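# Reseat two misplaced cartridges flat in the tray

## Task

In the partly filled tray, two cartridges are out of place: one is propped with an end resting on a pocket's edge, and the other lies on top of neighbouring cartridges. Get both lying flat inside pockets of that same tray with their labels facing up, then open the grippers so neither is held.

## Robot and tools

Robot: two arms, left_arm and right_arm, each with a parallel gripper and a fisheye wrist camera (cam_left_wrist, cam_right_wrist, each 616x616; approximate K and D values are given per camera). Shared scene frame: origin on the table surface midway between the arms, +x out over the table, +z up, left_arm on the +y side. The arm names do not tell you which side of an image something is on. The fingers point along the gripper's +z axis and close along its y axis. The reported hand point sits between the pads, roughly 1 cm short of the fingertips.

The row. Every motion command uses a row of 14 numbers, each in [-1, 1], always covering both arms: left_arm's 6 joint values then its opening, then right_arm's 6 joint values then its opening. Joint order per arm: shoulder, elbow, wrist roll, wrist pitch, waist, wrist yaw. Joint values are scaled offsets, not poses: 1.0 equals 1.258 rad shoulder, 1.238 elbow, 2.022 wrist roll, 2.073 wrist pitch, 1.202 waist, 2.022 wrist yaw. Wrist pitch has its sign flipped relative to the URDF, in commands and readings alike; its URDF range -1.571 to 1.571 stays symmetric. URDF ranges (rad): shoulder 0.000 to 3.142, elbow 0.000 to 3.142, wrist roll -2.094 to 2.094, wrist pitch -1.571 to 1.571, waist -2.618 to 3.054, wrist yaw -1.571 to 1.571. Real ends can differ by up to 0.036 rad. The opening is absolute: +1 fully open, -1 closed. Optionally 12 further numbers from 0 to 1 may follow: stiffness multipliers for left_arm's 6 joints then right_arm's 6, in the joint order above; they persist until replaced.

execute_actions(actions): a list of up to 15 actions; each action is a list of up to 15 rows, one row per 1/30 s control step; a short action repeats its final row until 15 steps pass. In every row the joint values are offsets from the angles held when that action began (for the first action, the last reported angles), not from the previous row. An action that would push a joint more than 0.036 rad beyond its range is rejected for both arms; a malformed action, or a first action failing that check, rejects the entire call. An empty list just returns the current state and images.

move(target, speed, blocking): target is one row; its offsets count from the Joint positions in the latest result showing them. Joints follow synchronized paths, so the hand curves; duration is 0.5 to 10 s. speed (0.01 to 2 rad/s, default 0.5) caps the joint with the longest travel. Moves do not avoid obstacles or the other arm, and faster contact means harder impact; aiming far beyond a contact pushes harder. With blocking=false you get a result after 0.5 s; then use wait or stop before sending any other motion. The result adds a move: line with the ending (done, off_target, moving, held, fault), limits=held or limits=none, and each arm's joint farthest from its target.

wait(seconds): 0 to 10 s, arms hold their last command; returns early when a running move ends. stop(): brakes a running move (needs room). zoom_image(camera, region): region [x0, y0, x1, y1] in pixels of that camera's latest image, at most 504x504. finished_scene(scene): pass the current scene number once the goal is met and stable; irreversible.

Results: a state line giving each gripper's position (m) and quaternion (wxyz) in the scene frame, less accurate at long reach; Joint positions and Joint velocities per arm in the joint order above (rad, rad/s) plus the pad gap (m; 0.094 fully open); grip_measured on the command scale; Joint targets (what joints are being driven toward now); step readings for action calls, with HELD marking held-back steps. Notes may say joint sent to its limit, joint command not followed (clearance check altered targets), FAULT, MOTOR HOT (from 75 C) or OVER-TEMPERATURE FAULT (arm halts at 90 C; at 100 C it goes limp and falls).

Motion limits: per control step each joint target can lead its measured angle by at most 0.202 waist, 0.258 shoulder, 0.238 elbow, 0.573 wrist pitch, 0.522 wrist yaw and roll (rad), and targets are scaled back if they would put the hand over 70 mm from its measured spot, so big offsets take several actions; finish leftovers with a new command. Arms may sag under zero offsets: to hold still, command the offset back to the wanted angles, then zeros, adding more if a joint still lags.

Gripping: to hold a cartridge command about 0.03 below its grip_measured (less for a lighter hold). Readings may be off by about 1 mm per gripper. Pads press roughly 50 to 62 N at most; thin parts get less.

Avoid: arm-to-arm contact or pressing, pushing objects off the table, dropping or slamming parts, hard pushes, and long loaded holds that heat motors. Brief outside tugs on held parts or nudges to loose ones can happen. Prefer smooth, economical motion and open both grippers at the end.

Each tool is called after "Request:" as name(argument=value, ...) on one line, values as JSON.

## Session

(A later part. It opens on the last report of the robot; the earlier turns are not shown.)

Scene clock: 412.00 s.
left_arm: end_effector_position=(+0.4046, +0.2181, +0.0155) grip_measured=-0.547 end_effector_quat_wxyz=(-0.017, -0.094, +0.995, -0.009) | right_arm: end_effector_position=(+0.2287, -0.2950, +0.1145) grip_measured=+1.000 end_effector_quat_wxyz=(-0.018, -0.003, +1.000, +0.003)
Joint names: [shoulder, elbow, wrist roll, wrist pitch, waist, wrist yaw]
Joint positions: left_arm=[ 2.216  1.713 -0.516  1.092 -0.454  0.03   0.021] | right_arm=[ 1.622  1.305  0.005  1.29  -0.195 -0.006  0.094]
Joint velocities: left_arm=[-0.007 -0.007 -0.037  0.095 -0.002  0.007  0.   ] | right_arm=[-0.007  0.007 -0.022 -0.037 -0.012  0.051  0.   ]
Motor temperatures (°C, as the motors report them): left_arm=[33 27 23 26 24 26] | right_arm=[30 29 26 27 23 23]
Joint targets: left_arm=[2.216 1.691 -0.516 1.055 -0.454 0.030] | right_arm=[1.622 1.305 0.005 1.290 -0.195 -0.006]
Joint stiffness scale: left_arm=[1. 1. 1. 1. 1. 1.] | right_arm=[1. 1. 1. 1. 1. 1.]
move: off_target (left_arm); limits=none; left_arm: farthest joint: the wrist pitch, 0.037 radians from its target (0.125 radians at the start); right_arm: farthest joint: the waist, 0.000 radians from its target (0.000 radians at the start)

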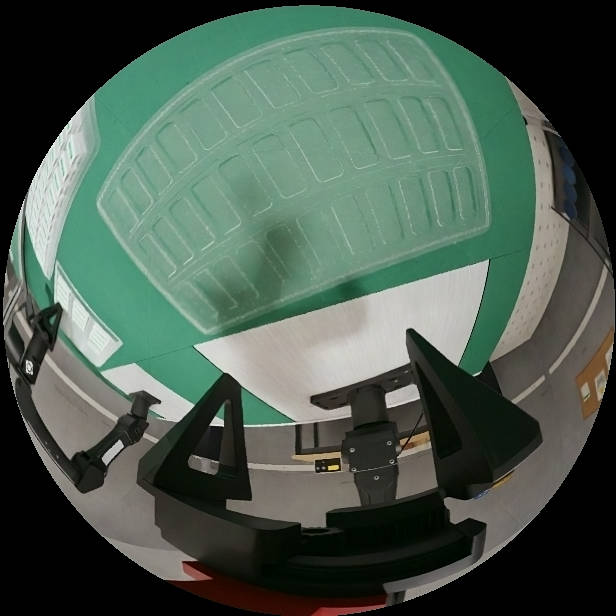

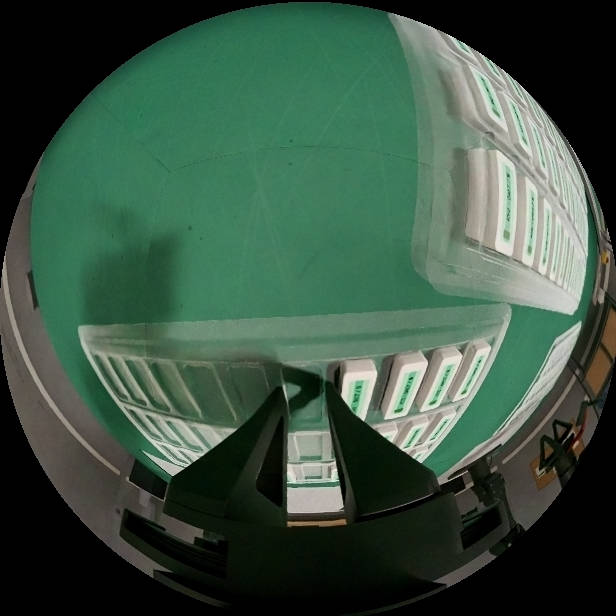

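Request:
move(target=[0,0.1,0,0.06,0,0,-0.55, 0,0,0,0,0,0,1])

Request:
move(target=[0,0.02,0.003,0,-0.058,0,-0.55, 0,0,0,0,0,0,1])

Request:
move(target=[0,-0.085,0,-0.055,0,0,-0.55, 0,0,0,0,0,0,1], speed=0.15)

Request:
zoom_image(camera="cam_right_wrist", region=[200,270,440,450])

Scene clock: 420.57 s.
left_arm: end_effector_position=(+0.4046, +0.2181, +0.0363) grip_measured=-0.547 end_effector_quat_wxyz=(-0.029, -0.094, +0.995, -0.003) | right_arm: end_effector_position=(+0.2287, -0.2950, +0.1145) grip_measured=+1.000 end_effector_quat_wxyz=(-0.018, -0.003, +1.000, +0.003)
Joint names: [shoulder, elbow, wrist roll, wrist pitch, waist, wrist yaw]
Joint positions: left_arm=[ 2.224  1.809 -0.516  1.206 -0.454  0.03   0.021] | right_arm=[ 1.622  1.305  0.005  1.29  -0.195 -0.006  0.094]
Joint velocities: left_arm=[-0.017  0.002 -0.022  0.066 -0.007 -0.051 -0.   ] | right_arm=[ 0.007  0.002  0.022  0.037 -0.012  0.051  0.   ]
Motor temperatures (°C, as the motors report them): left_arm=[33 27 23 26 24 26] | right_arm=[30 29 26 27 23 23]
Joint targets: left_arm=[2.216 1.836 -0.516 1.216 -0.454 0.030] | right_arm=[1.622 1.305 0.005 1.290 -0.195 -0.006]
Joint stiffness scale: left_arm=[1. 1. 1. 1. 1. 1.] | right_arm=[1. 1. 1. 1. 1. 1.]
move: off_target (left_arm); limits=none; left_arm: farthest joint: the elbow, 0.028 radians from its target (0.124 radians at the start); right_arm: farthest joint: the waist, 0.000 radians from its target (0.000 radians at the start)

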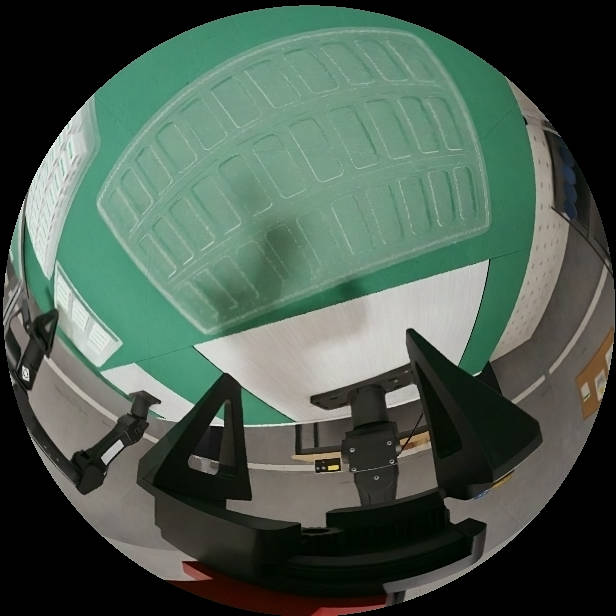

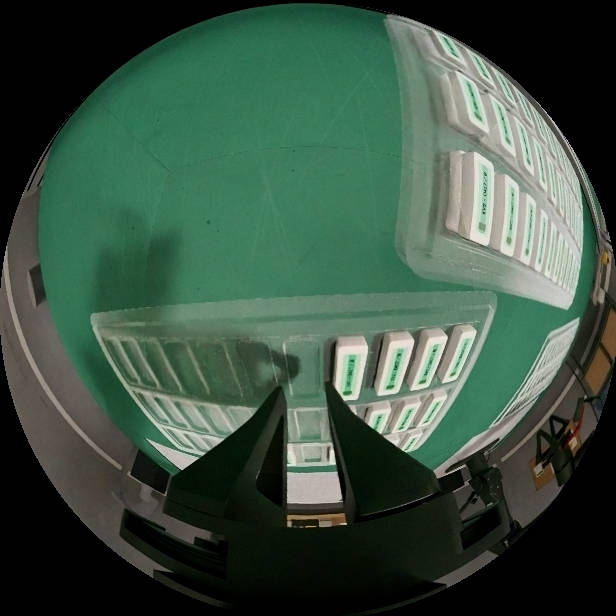

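Scene clock: 421.33 s.
left_arm: end_effector_position=(+0.3937, +0.1901, +0.0363) grip_measured=-0.547 end_effector_quat_wxyz=(-0.029, -0.059, +0.998, -0.002) | right_arm: end_effector_position=(+0.2287, -0.2950, +0.1145) grip_measured=+1.000 end_effector_quat_wxyz=(-0.018, -0.003, +1.000, +0.003)
Joint names: [shoulder, elbow, wrist roll, wrist pitch, waist, wrist yaw]
Joint positions: left_arm=[ 2.224  1.809 -0.516  1.206 -0.526  0.03   0.021] | right_arm=[ 1.622  1.305  0.005  1.29  -0.195 -0.006  0.094]
Joint velocities: left_arm=[ 0.002 -0.017  0.022  0.11  -0.007 -0.051 -0.   ] | right_arm=[ 0.002 -0.017  0.007 -0.037  0.002  0.022  0.   ]
Motor temperatures (°C, as the motors report them): left_arm=[33 27 23 26 24 26] | right_arm=[30 29 26 27 23 23]
Joint targets: left_arm=[2.224 1.834 -0.510 1.206 -0.524 0.030] | right_arm=[1.622 1.305 0.005 1.290 -0.195 -0.006]
Joint stiffness scale: left_arm=[1. 1. 1. 1. 1. 1.] | right_arm=[1. 1. 1. 1. 1. 1.]
move: off_target (left_arm); limits=none; left_arm: farthest joint: the elbow, 0.025 radians from its target (0.025 radians at the start); right_arm: farthest joint: the waist, 0.000 radians from its target (0.000 radians at the start)

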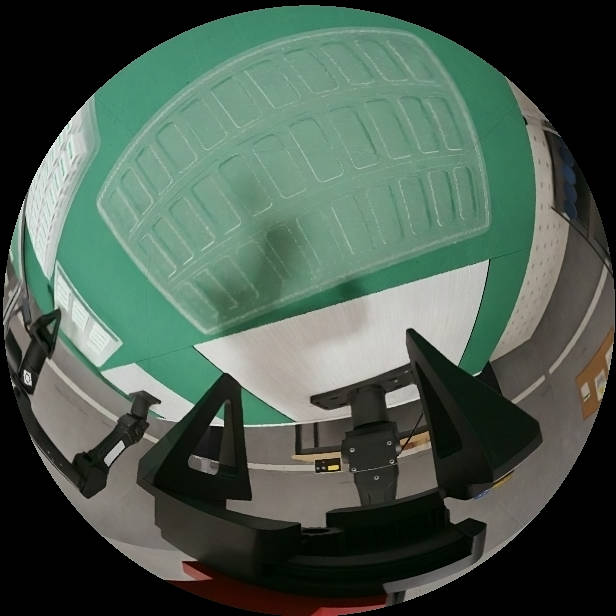

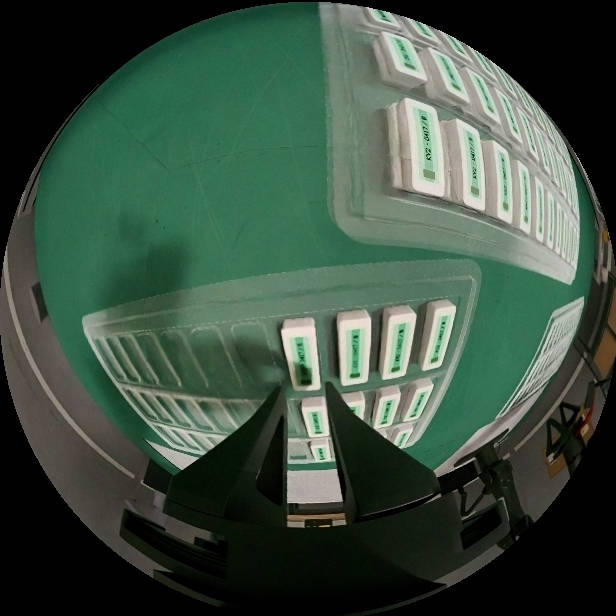

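Scene clock: 422.33 s.
left_arm: end_effector_position=(+0.3877, +0.1926, +0.0155) grip_measured=-0.547 end_effector_quat_wxyz=(-0.032, -0.059, +0.998, -0.001) | right_arm: end_effector_position=(+0.2287, -0.2950, +0.1145) grip_measured=+1.000 end_effector_quat_wxyz=(-0.018, -0.003, +1.000, +0.003)
Joint names: [shoulder, elbow, wrist roll, wrist pitch, waist, wrist yaw]
Joint positions: left_arm=[ 2.224  1.724 -0.516  1.128 -0.526  0.03   0.021] | right_arm=[ 1.622  1.305  0.005  1.29  -0.195 -0.006  0.094]
Joint velocities: left_arm=[-0.007  0.002 -0.066  0.007 -0.017 -0.066  0.   ] | right_arm=[ 0.002 -0.002 -0.007 -0.007 -0.012 -0.022  0.   ]
Motor temperatures (°C, as the motors report them): left_arm=[33 27 23 26 24 26] | right_arm=[30 29 26 27 23 23]
Joint targets: left_arm=[2.224 1.704 -0.516 1.092 -0.526 0.030] | right_arm=[1.622 1.305 0.005 1.290 -0.195 -0.006]
Joint stiffness scale: left_arm=[1. 1. 1. 1. 1. 1.] | right_arm=[1. 1. 1. 1. 1. 1.]
move: off_target (left_arm); limits=none; left_arm: farthest joint: the wrist pitch, 0.036 radians from its target (0.114 radians at the start); right_arm: farthest joint: the waist, 0.000 radians from its target (0.000 radians at the start)

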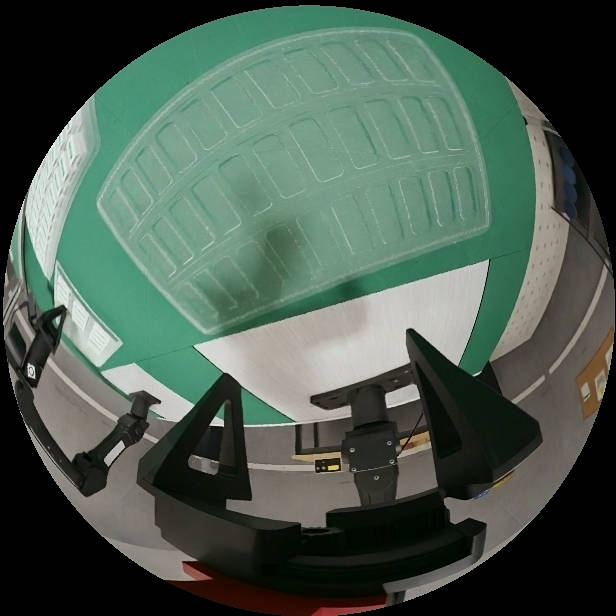

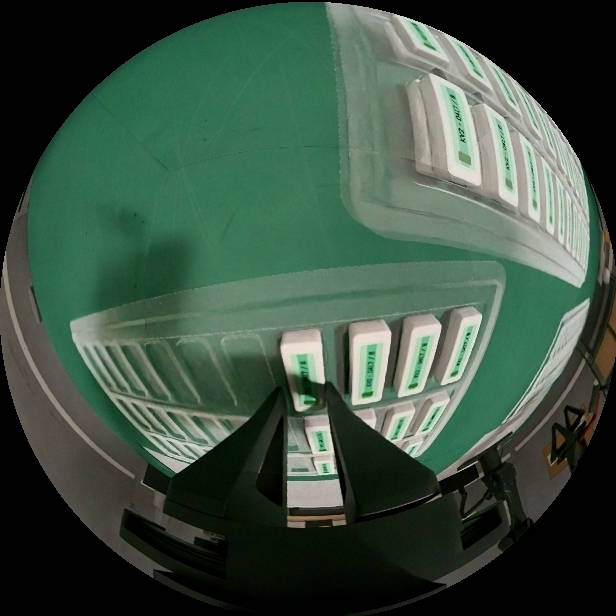

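Region (200, 270, 440, 450) of cam_right_wrist's 616x616 image, scaled by 2.100, with more detail than that image has; it fills the top 378 rows of this view, and the rest is white.

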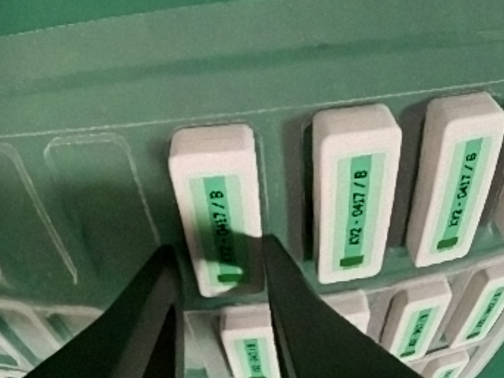

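Request:
move(target=[0,0,0,0,0,0,-0.75, 0,0,0,0,0,0,1])

Request:
move(target=[0.016,0.055,0,0.005,0.004,0,-0.75, 0,0,0,0,0,0,1], speed=0.08)

Request:
move(target=[0,0,0,0,0,0,-0.55, 0,0,0,0,0,0,1])

Request:
zoom_image(camera="cam_right_wrist", region=[200,270,440,450])

Scene clock: 431.87 s.
left_arm: end_effector_position=(+0.3876, +0.1919, +0.0155) grip_measured=-0.707 end_effector_quat_wxyz=(-0.033, -0.059, +0.998, -0.003) | right_arm: end_effector_position=(+0.2287, -0.2950, +0.1145) grip_measured=+1.000 end_effector_quat_wxyz=(-0.018, -0.003, +1.000, +0.003)
Joint names: [shoulder, elbow, wrist roll, wrist pitch, waist, wrist yaw]
Joint positions: left_arm=[ 2.224  1.724 -0.516  1.127 -0.526  0.034  0.014] | right_arm=[ 1.622  1.305  0.005  1.29  -0.195 -0.006  0.094]
Joint velocities: left_arm=[ 0.007 -0.007  0.007  0.022 -0.007 -0.022  0.   ] | right_arm=[-0.017 -0.027 -0.066  0.051 -0.007  0.095  0.   ]
Motor temperatures (°C, as the motors report them): left_arm=[33 27 23 26 24 26] | right_arm=[30 29 26 27 23 23]
Joint targets: left_arm=[2.224 1.724 -0.516 1.128 -0.526 0.030] | right_arm=[1.622 1.305 0.005 1.290 -0.195 -0.006]
Joint stiffness scale: left_arm=[1. 1. 1. 1. 1. 1.] | right_arm=[1. 1. 1. 1. 1. 1.]
move: done; limits=none; left_arm: farthest joint: the wrist yaw, 0.004 radians from its target (0.000 radians at the start); right_arm: farthest joint: the waist, 0.000 radians from its target (0.000 radians at the start)

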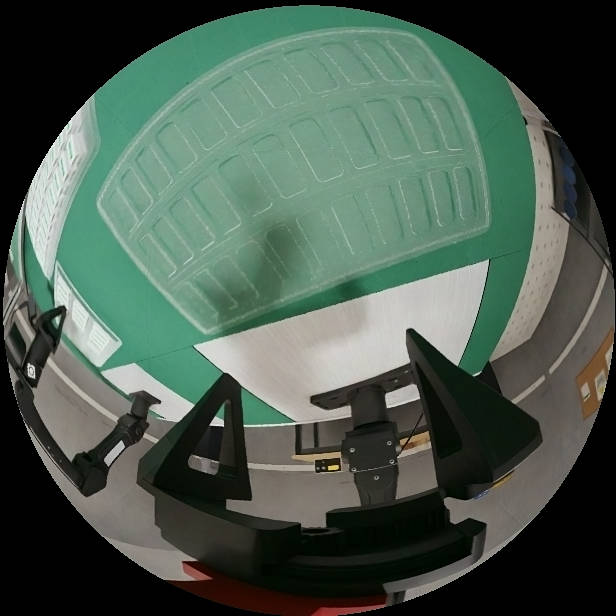

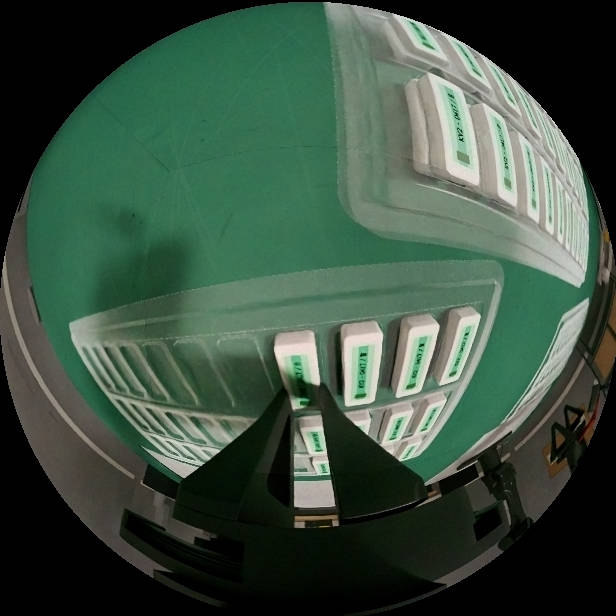

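Scene clock: 433.03 s.
left_arm: end_effector_position=(+0.3917, +0.1903, +0.0161) grip_measured=-0.707 end_effector_quat_wxyz=(-0.034, -0.059, +0.998, -0.002) | right_arm: end_effector_position=(+0.2287, -0.2950, +0.1145) grip_measured=+1.000 end_effector_quat_wxyz=(-0.018, -0.003, +1.000, +0.003)
Joint names: [shoulder, elbow, wrist roll, wrist pitch, waist, wrist yaw]
Joint positions: left_arm=[ 2.244  1.759 -0.516  1.146 -0.526  0.033  0.014] | right_arm=[ 1.622  1.305  0.005  1.29  -0.195 -0.006  0.094]
Joint velocities: left_arm=[ 0.002  0.012  0.022  0.11  -0.002 -0.051 -0.   ] | right_arm=[-0.007  0.007  0.022  0.007  0.007  0.022  0.   ]
Motor temperatures (°C, as the motors report them): left_arm=[33 27 23 26 24 26] | right_arm=[30 29 26 27 23 23]
Joint targets: left_arm=[2.244 1.792 -0.516 1.138 -0.521 0.034] | right_arm=[1.622 1.305 0.005 1.290 -0.195 -0.006]
Joint stiffness scale: left_arm=[1. 1. 1. 1. 1. 1.] | right_arm=[1. 1. 1. 1. 1. 1.]
move: off_target (left_arm); limits=none; left_arm: farthest joint: the elbow, 0.033 radians from its target (0.068 radians at the start); right_arm: farthest joint: the waist, 0.000 radians from its target (0.000 radians at the start)

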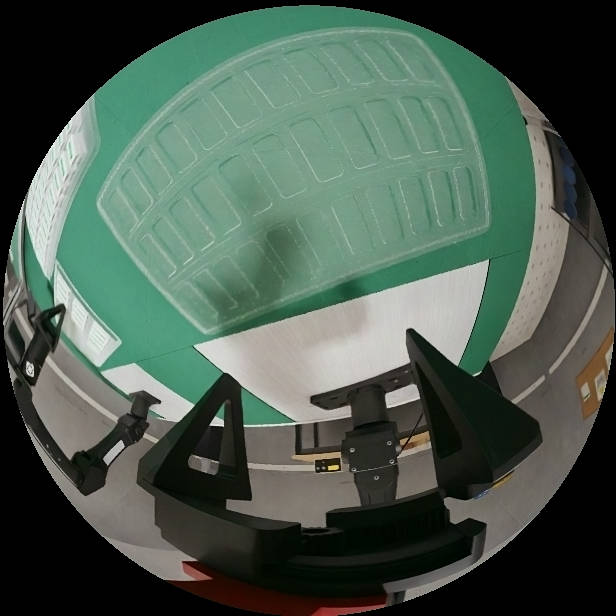

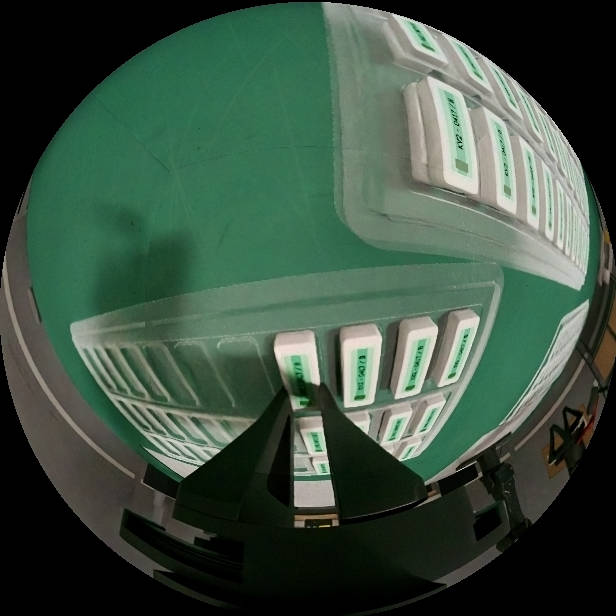

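Scene clock: 433.53 s.
left_arm: end_effector_position=(+0.3913, +0.1909, +0.0161) grip_measured=-0.553 end_effector_quat_wxyz=(-0.035, -0.059, +0.998, -0.000) | right_arm: end_effector_position=(+0.2287, -0.2950, +0.1145) grip_measured=+1.000 end_effector_quat_wxyz=(-0.018, -0.003, +1.000, +0.003)
Joint names: [shoulder, elbow, wrist roll, wrist pitch, waist, wrist yaw]
Joint positions: left_arm=[ 2.244  1.759 -0.516  1.148 -0.526  0.031  0.021] | right_arm=[ 1.622  1.305  0.005  1.29  -0.195 -0.006  0.094]
Joint velocities: left_arm=[-0.012  0.002 -0.007 -0.037  0.012 -0.022 -0.   ] | right_arm=[-0.022 -0.002  0.081  0.022  0.012 -0.095  0.   ]
Motor temperatures (°C, as the motors report them): left_arm=[33 27 23 26 24 26] | right_arm=[30 29 26 27 23 23]
Joint targets: left_arm=[2.244 1.759 -0.516 1.146 -0.526 0.034] | right_arm=[1.622 1.305 0.005 1.290 -0.195 -0.006]
Joint stiffness scale: left_arm=[1. 1. 1. 1. 1. 1.] | right_arm=[1. 1. 1. 1. 1. 1.]
move: done; limits=none; left_arm: farthest joint: the wrist pitch, 0.002 radians from its target (0.000 radians at the start); right_arm: farthest joint: the waist, 0.000 radians from its target (0.000 radians at the start)

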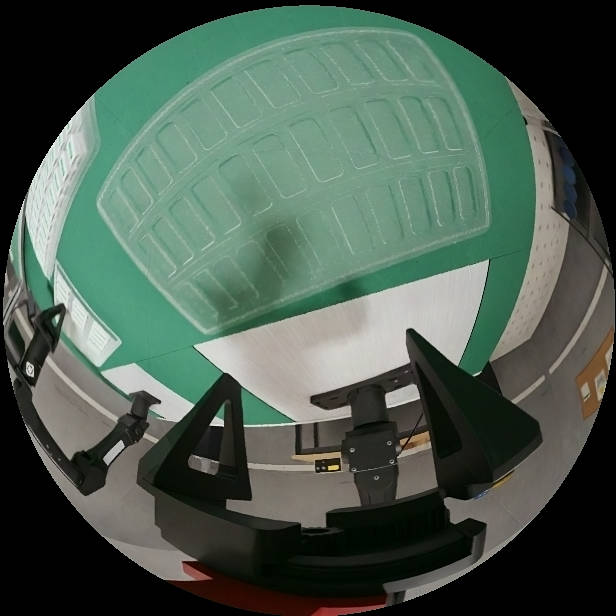

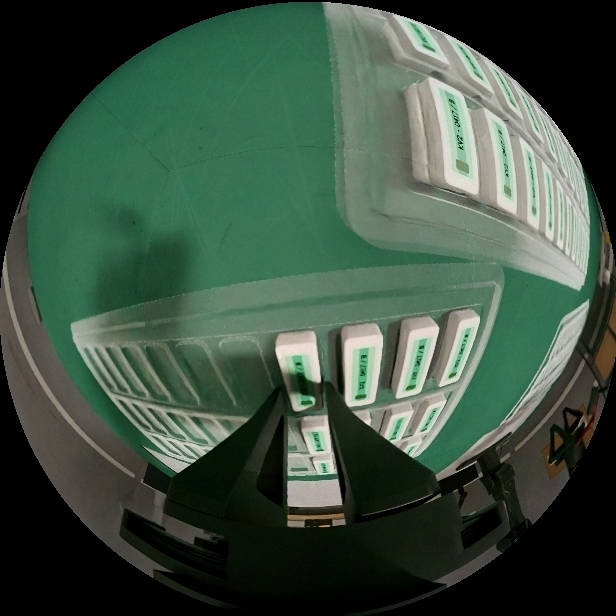

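Region (200, 270, 440, 450) of cam_right_wrist's 616x616 image, scaled by 2.100, with more detail than that image has; it fills the top 378 rows of this view, and the rest is white.

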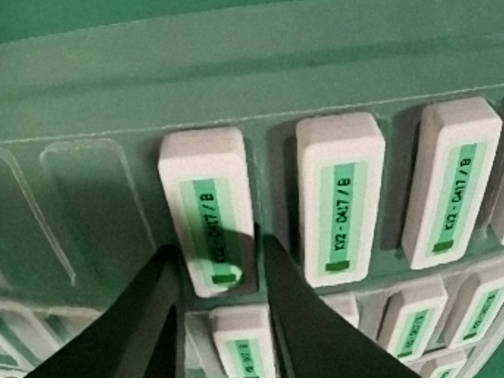

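Request:
move(target=[0,0.13,0,0.075,0,0,-0.55, 0,0,0,0,0,0,1])

Request:
move(target=[-0.19,-0.27,-0.635,-0.04,0.125,0,1, 0,0,0,0,0,0,1], speed=1)

Request:
zoom_image(camera="cam_right_wrist", region=[150,340,420,480])

Scene clock: 438.50 s.
left_arm: end_effector_position=(+0.3938, +0.1898, +0.0459) grip_measured=-0.553 end_effector_quat_wxyz=(-0.044, -0.059, +0.997, +0.004) | right_arm: end_effector_position=(+0.2287, -0.2950, +0.1145) grip_measured=+1.000 end_effector_quat_wxyz=(-0.018, -0.003, +1.000, +0.003)
Joint names: [shoulder, elbow, wrist roll, wrist pitch, waist, wrist yaw]
Joint positions: left_arm=[ 2.253  1.893 -0.516  1.293 -0.526  0.031  0.021] | right_arm=[ 1.622  1.305  0.005  1.29  -0.195 -0.006  0.094]
Joint velocities: left_arm=[ 0.017  0.017 -0.066 -0.007  0.007 -0.022 -0.   ] | right_arm=[-0.002 -0.022 -0.022  0.066  0.002 -0.051  0.   ]
Motor temperatures (°C, as the motors report them): left_arm=[33 27 23 26 24 26] | right_arm=[30 29 26 27 23 23]
Joint targets: left_arm=[2.244 1.920 -0.516 1.304 -0.526 0.031] | right_arm=[1.622 1.305 0.005 1.290 -0.195 -0.006]
Joint stiffness scale: left_arm=[1. 1. 1. 1. 1. 1.] | right_arm=[1. 1. 1. 1. 1. 1.]
move: off_target (left_arm); limits=none; left_arm: farthest joint: the elbow, 0.027 radians from its target (0.161 radians at the start); right_arm: farthest joint: the waist, 0.000 radians from its target (0.000 radians at the start)

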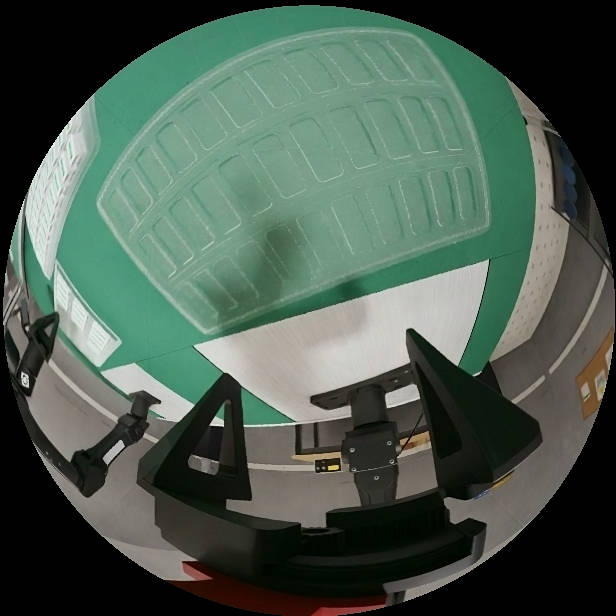

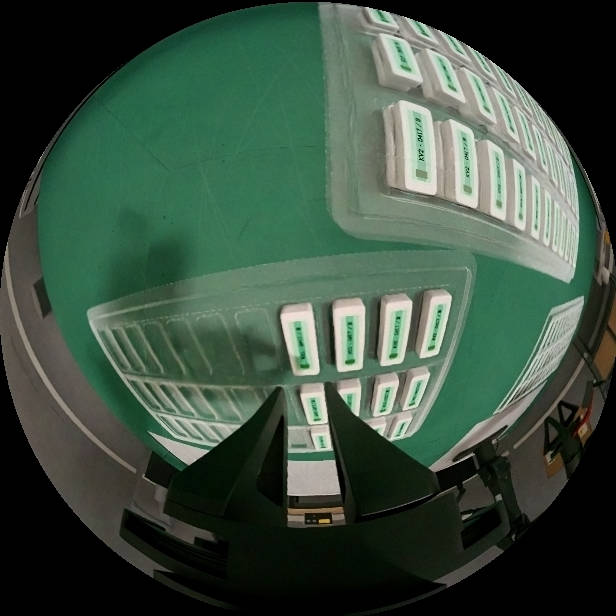

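Scene clock: 440.73 s.
left_arm: end_effector_position=(+0.3550, +0.2619, +0.0487) grip_measured=+1.000 end_effector_quat_wxyz=(-0.045, -0.693, +0.718, +0.043) | right_arm: end_effector_position=(+0.2287, -0.2950, +0.1145) grip_measured=+1.000 end_effector_quat_wxyz=(-0.018, -0.003, +1.000, +0.003)
Joint names: [shoulder, elbow, wrist roll, wrist pitch, waist, wrist yaw]
Joint positions: left_arm=[ 2.043  1.57  -1.789  1.217 -0.381  0.031  0.094] | right_arm=[ 1.622  1.305  0.005  1.29  -0.195 -0.006  0.094]
Joint velocities: left_arm=[-0.007 -0.007  0.007  0.022 -0.007  0.051 -0.001] | right_arm=[ 0.007 -0.007  0.051 -0.007 -0.002 -0.051  0.   ]
Motor temperatures (°C, as the motors report them): left_arm=[33 27 23 26 24 26] | right_arm=[30 29 26 27 23 23]
Joint targets: left_arm=[2.014 1.559 -1.800 1.210 -0.376 0.031] | right_arm=[1.622 1.305 0.005 1.290 -0.195 -0.006]
Joint stiffness scale: left_arm=[1. 1. 1. 1. 1. 1.] | right_arm=[1. 1. 1. 1. 1. 1.]
move: off_target (left_arm); limits=none; left_arm: farthest joint: the shoulder, 0.029 radians from its target (0.239 radians at the start); right_arm: farthest joint: the waist, 0.000 radians from its target (0.000 radians at the start)

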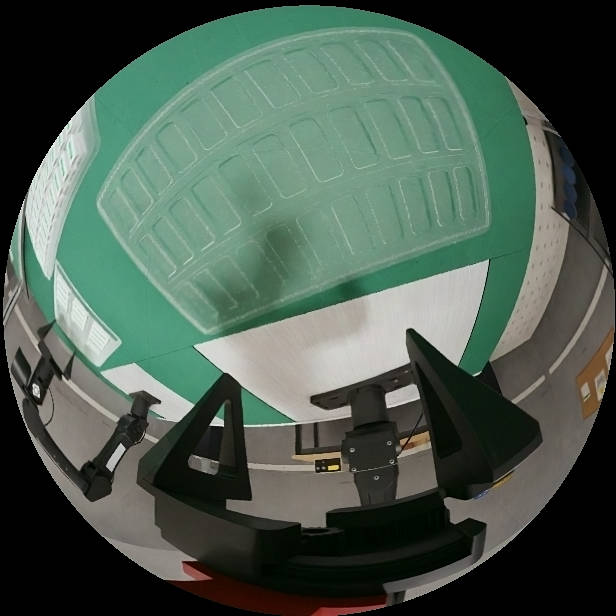

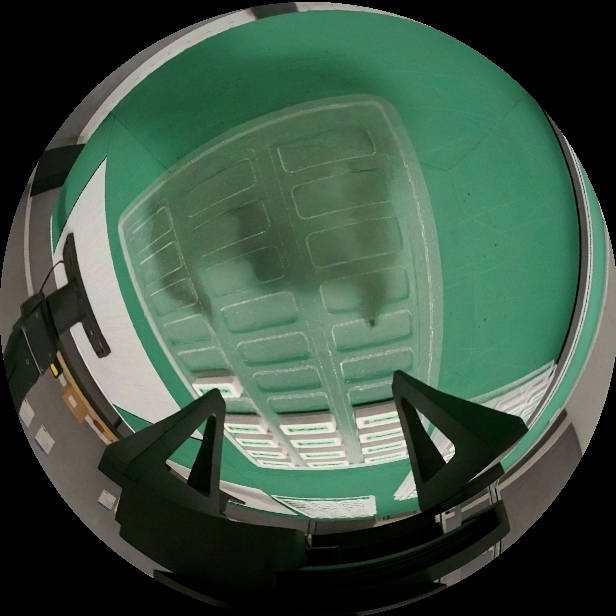

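Region (150, 340, 420, 480) of cam_right_wrist's 616x616 image, scaled by 1.867, with more detail than that image has; it fills the top 261 rows of this view, and the rest is white.

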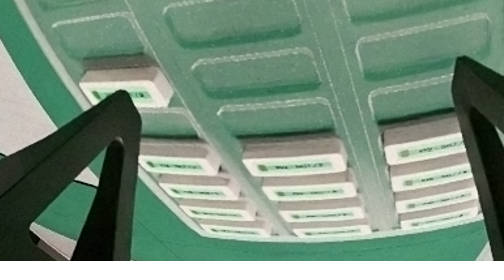

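Request:
finished_scene(scene=1)

The scene is finished: the task was done.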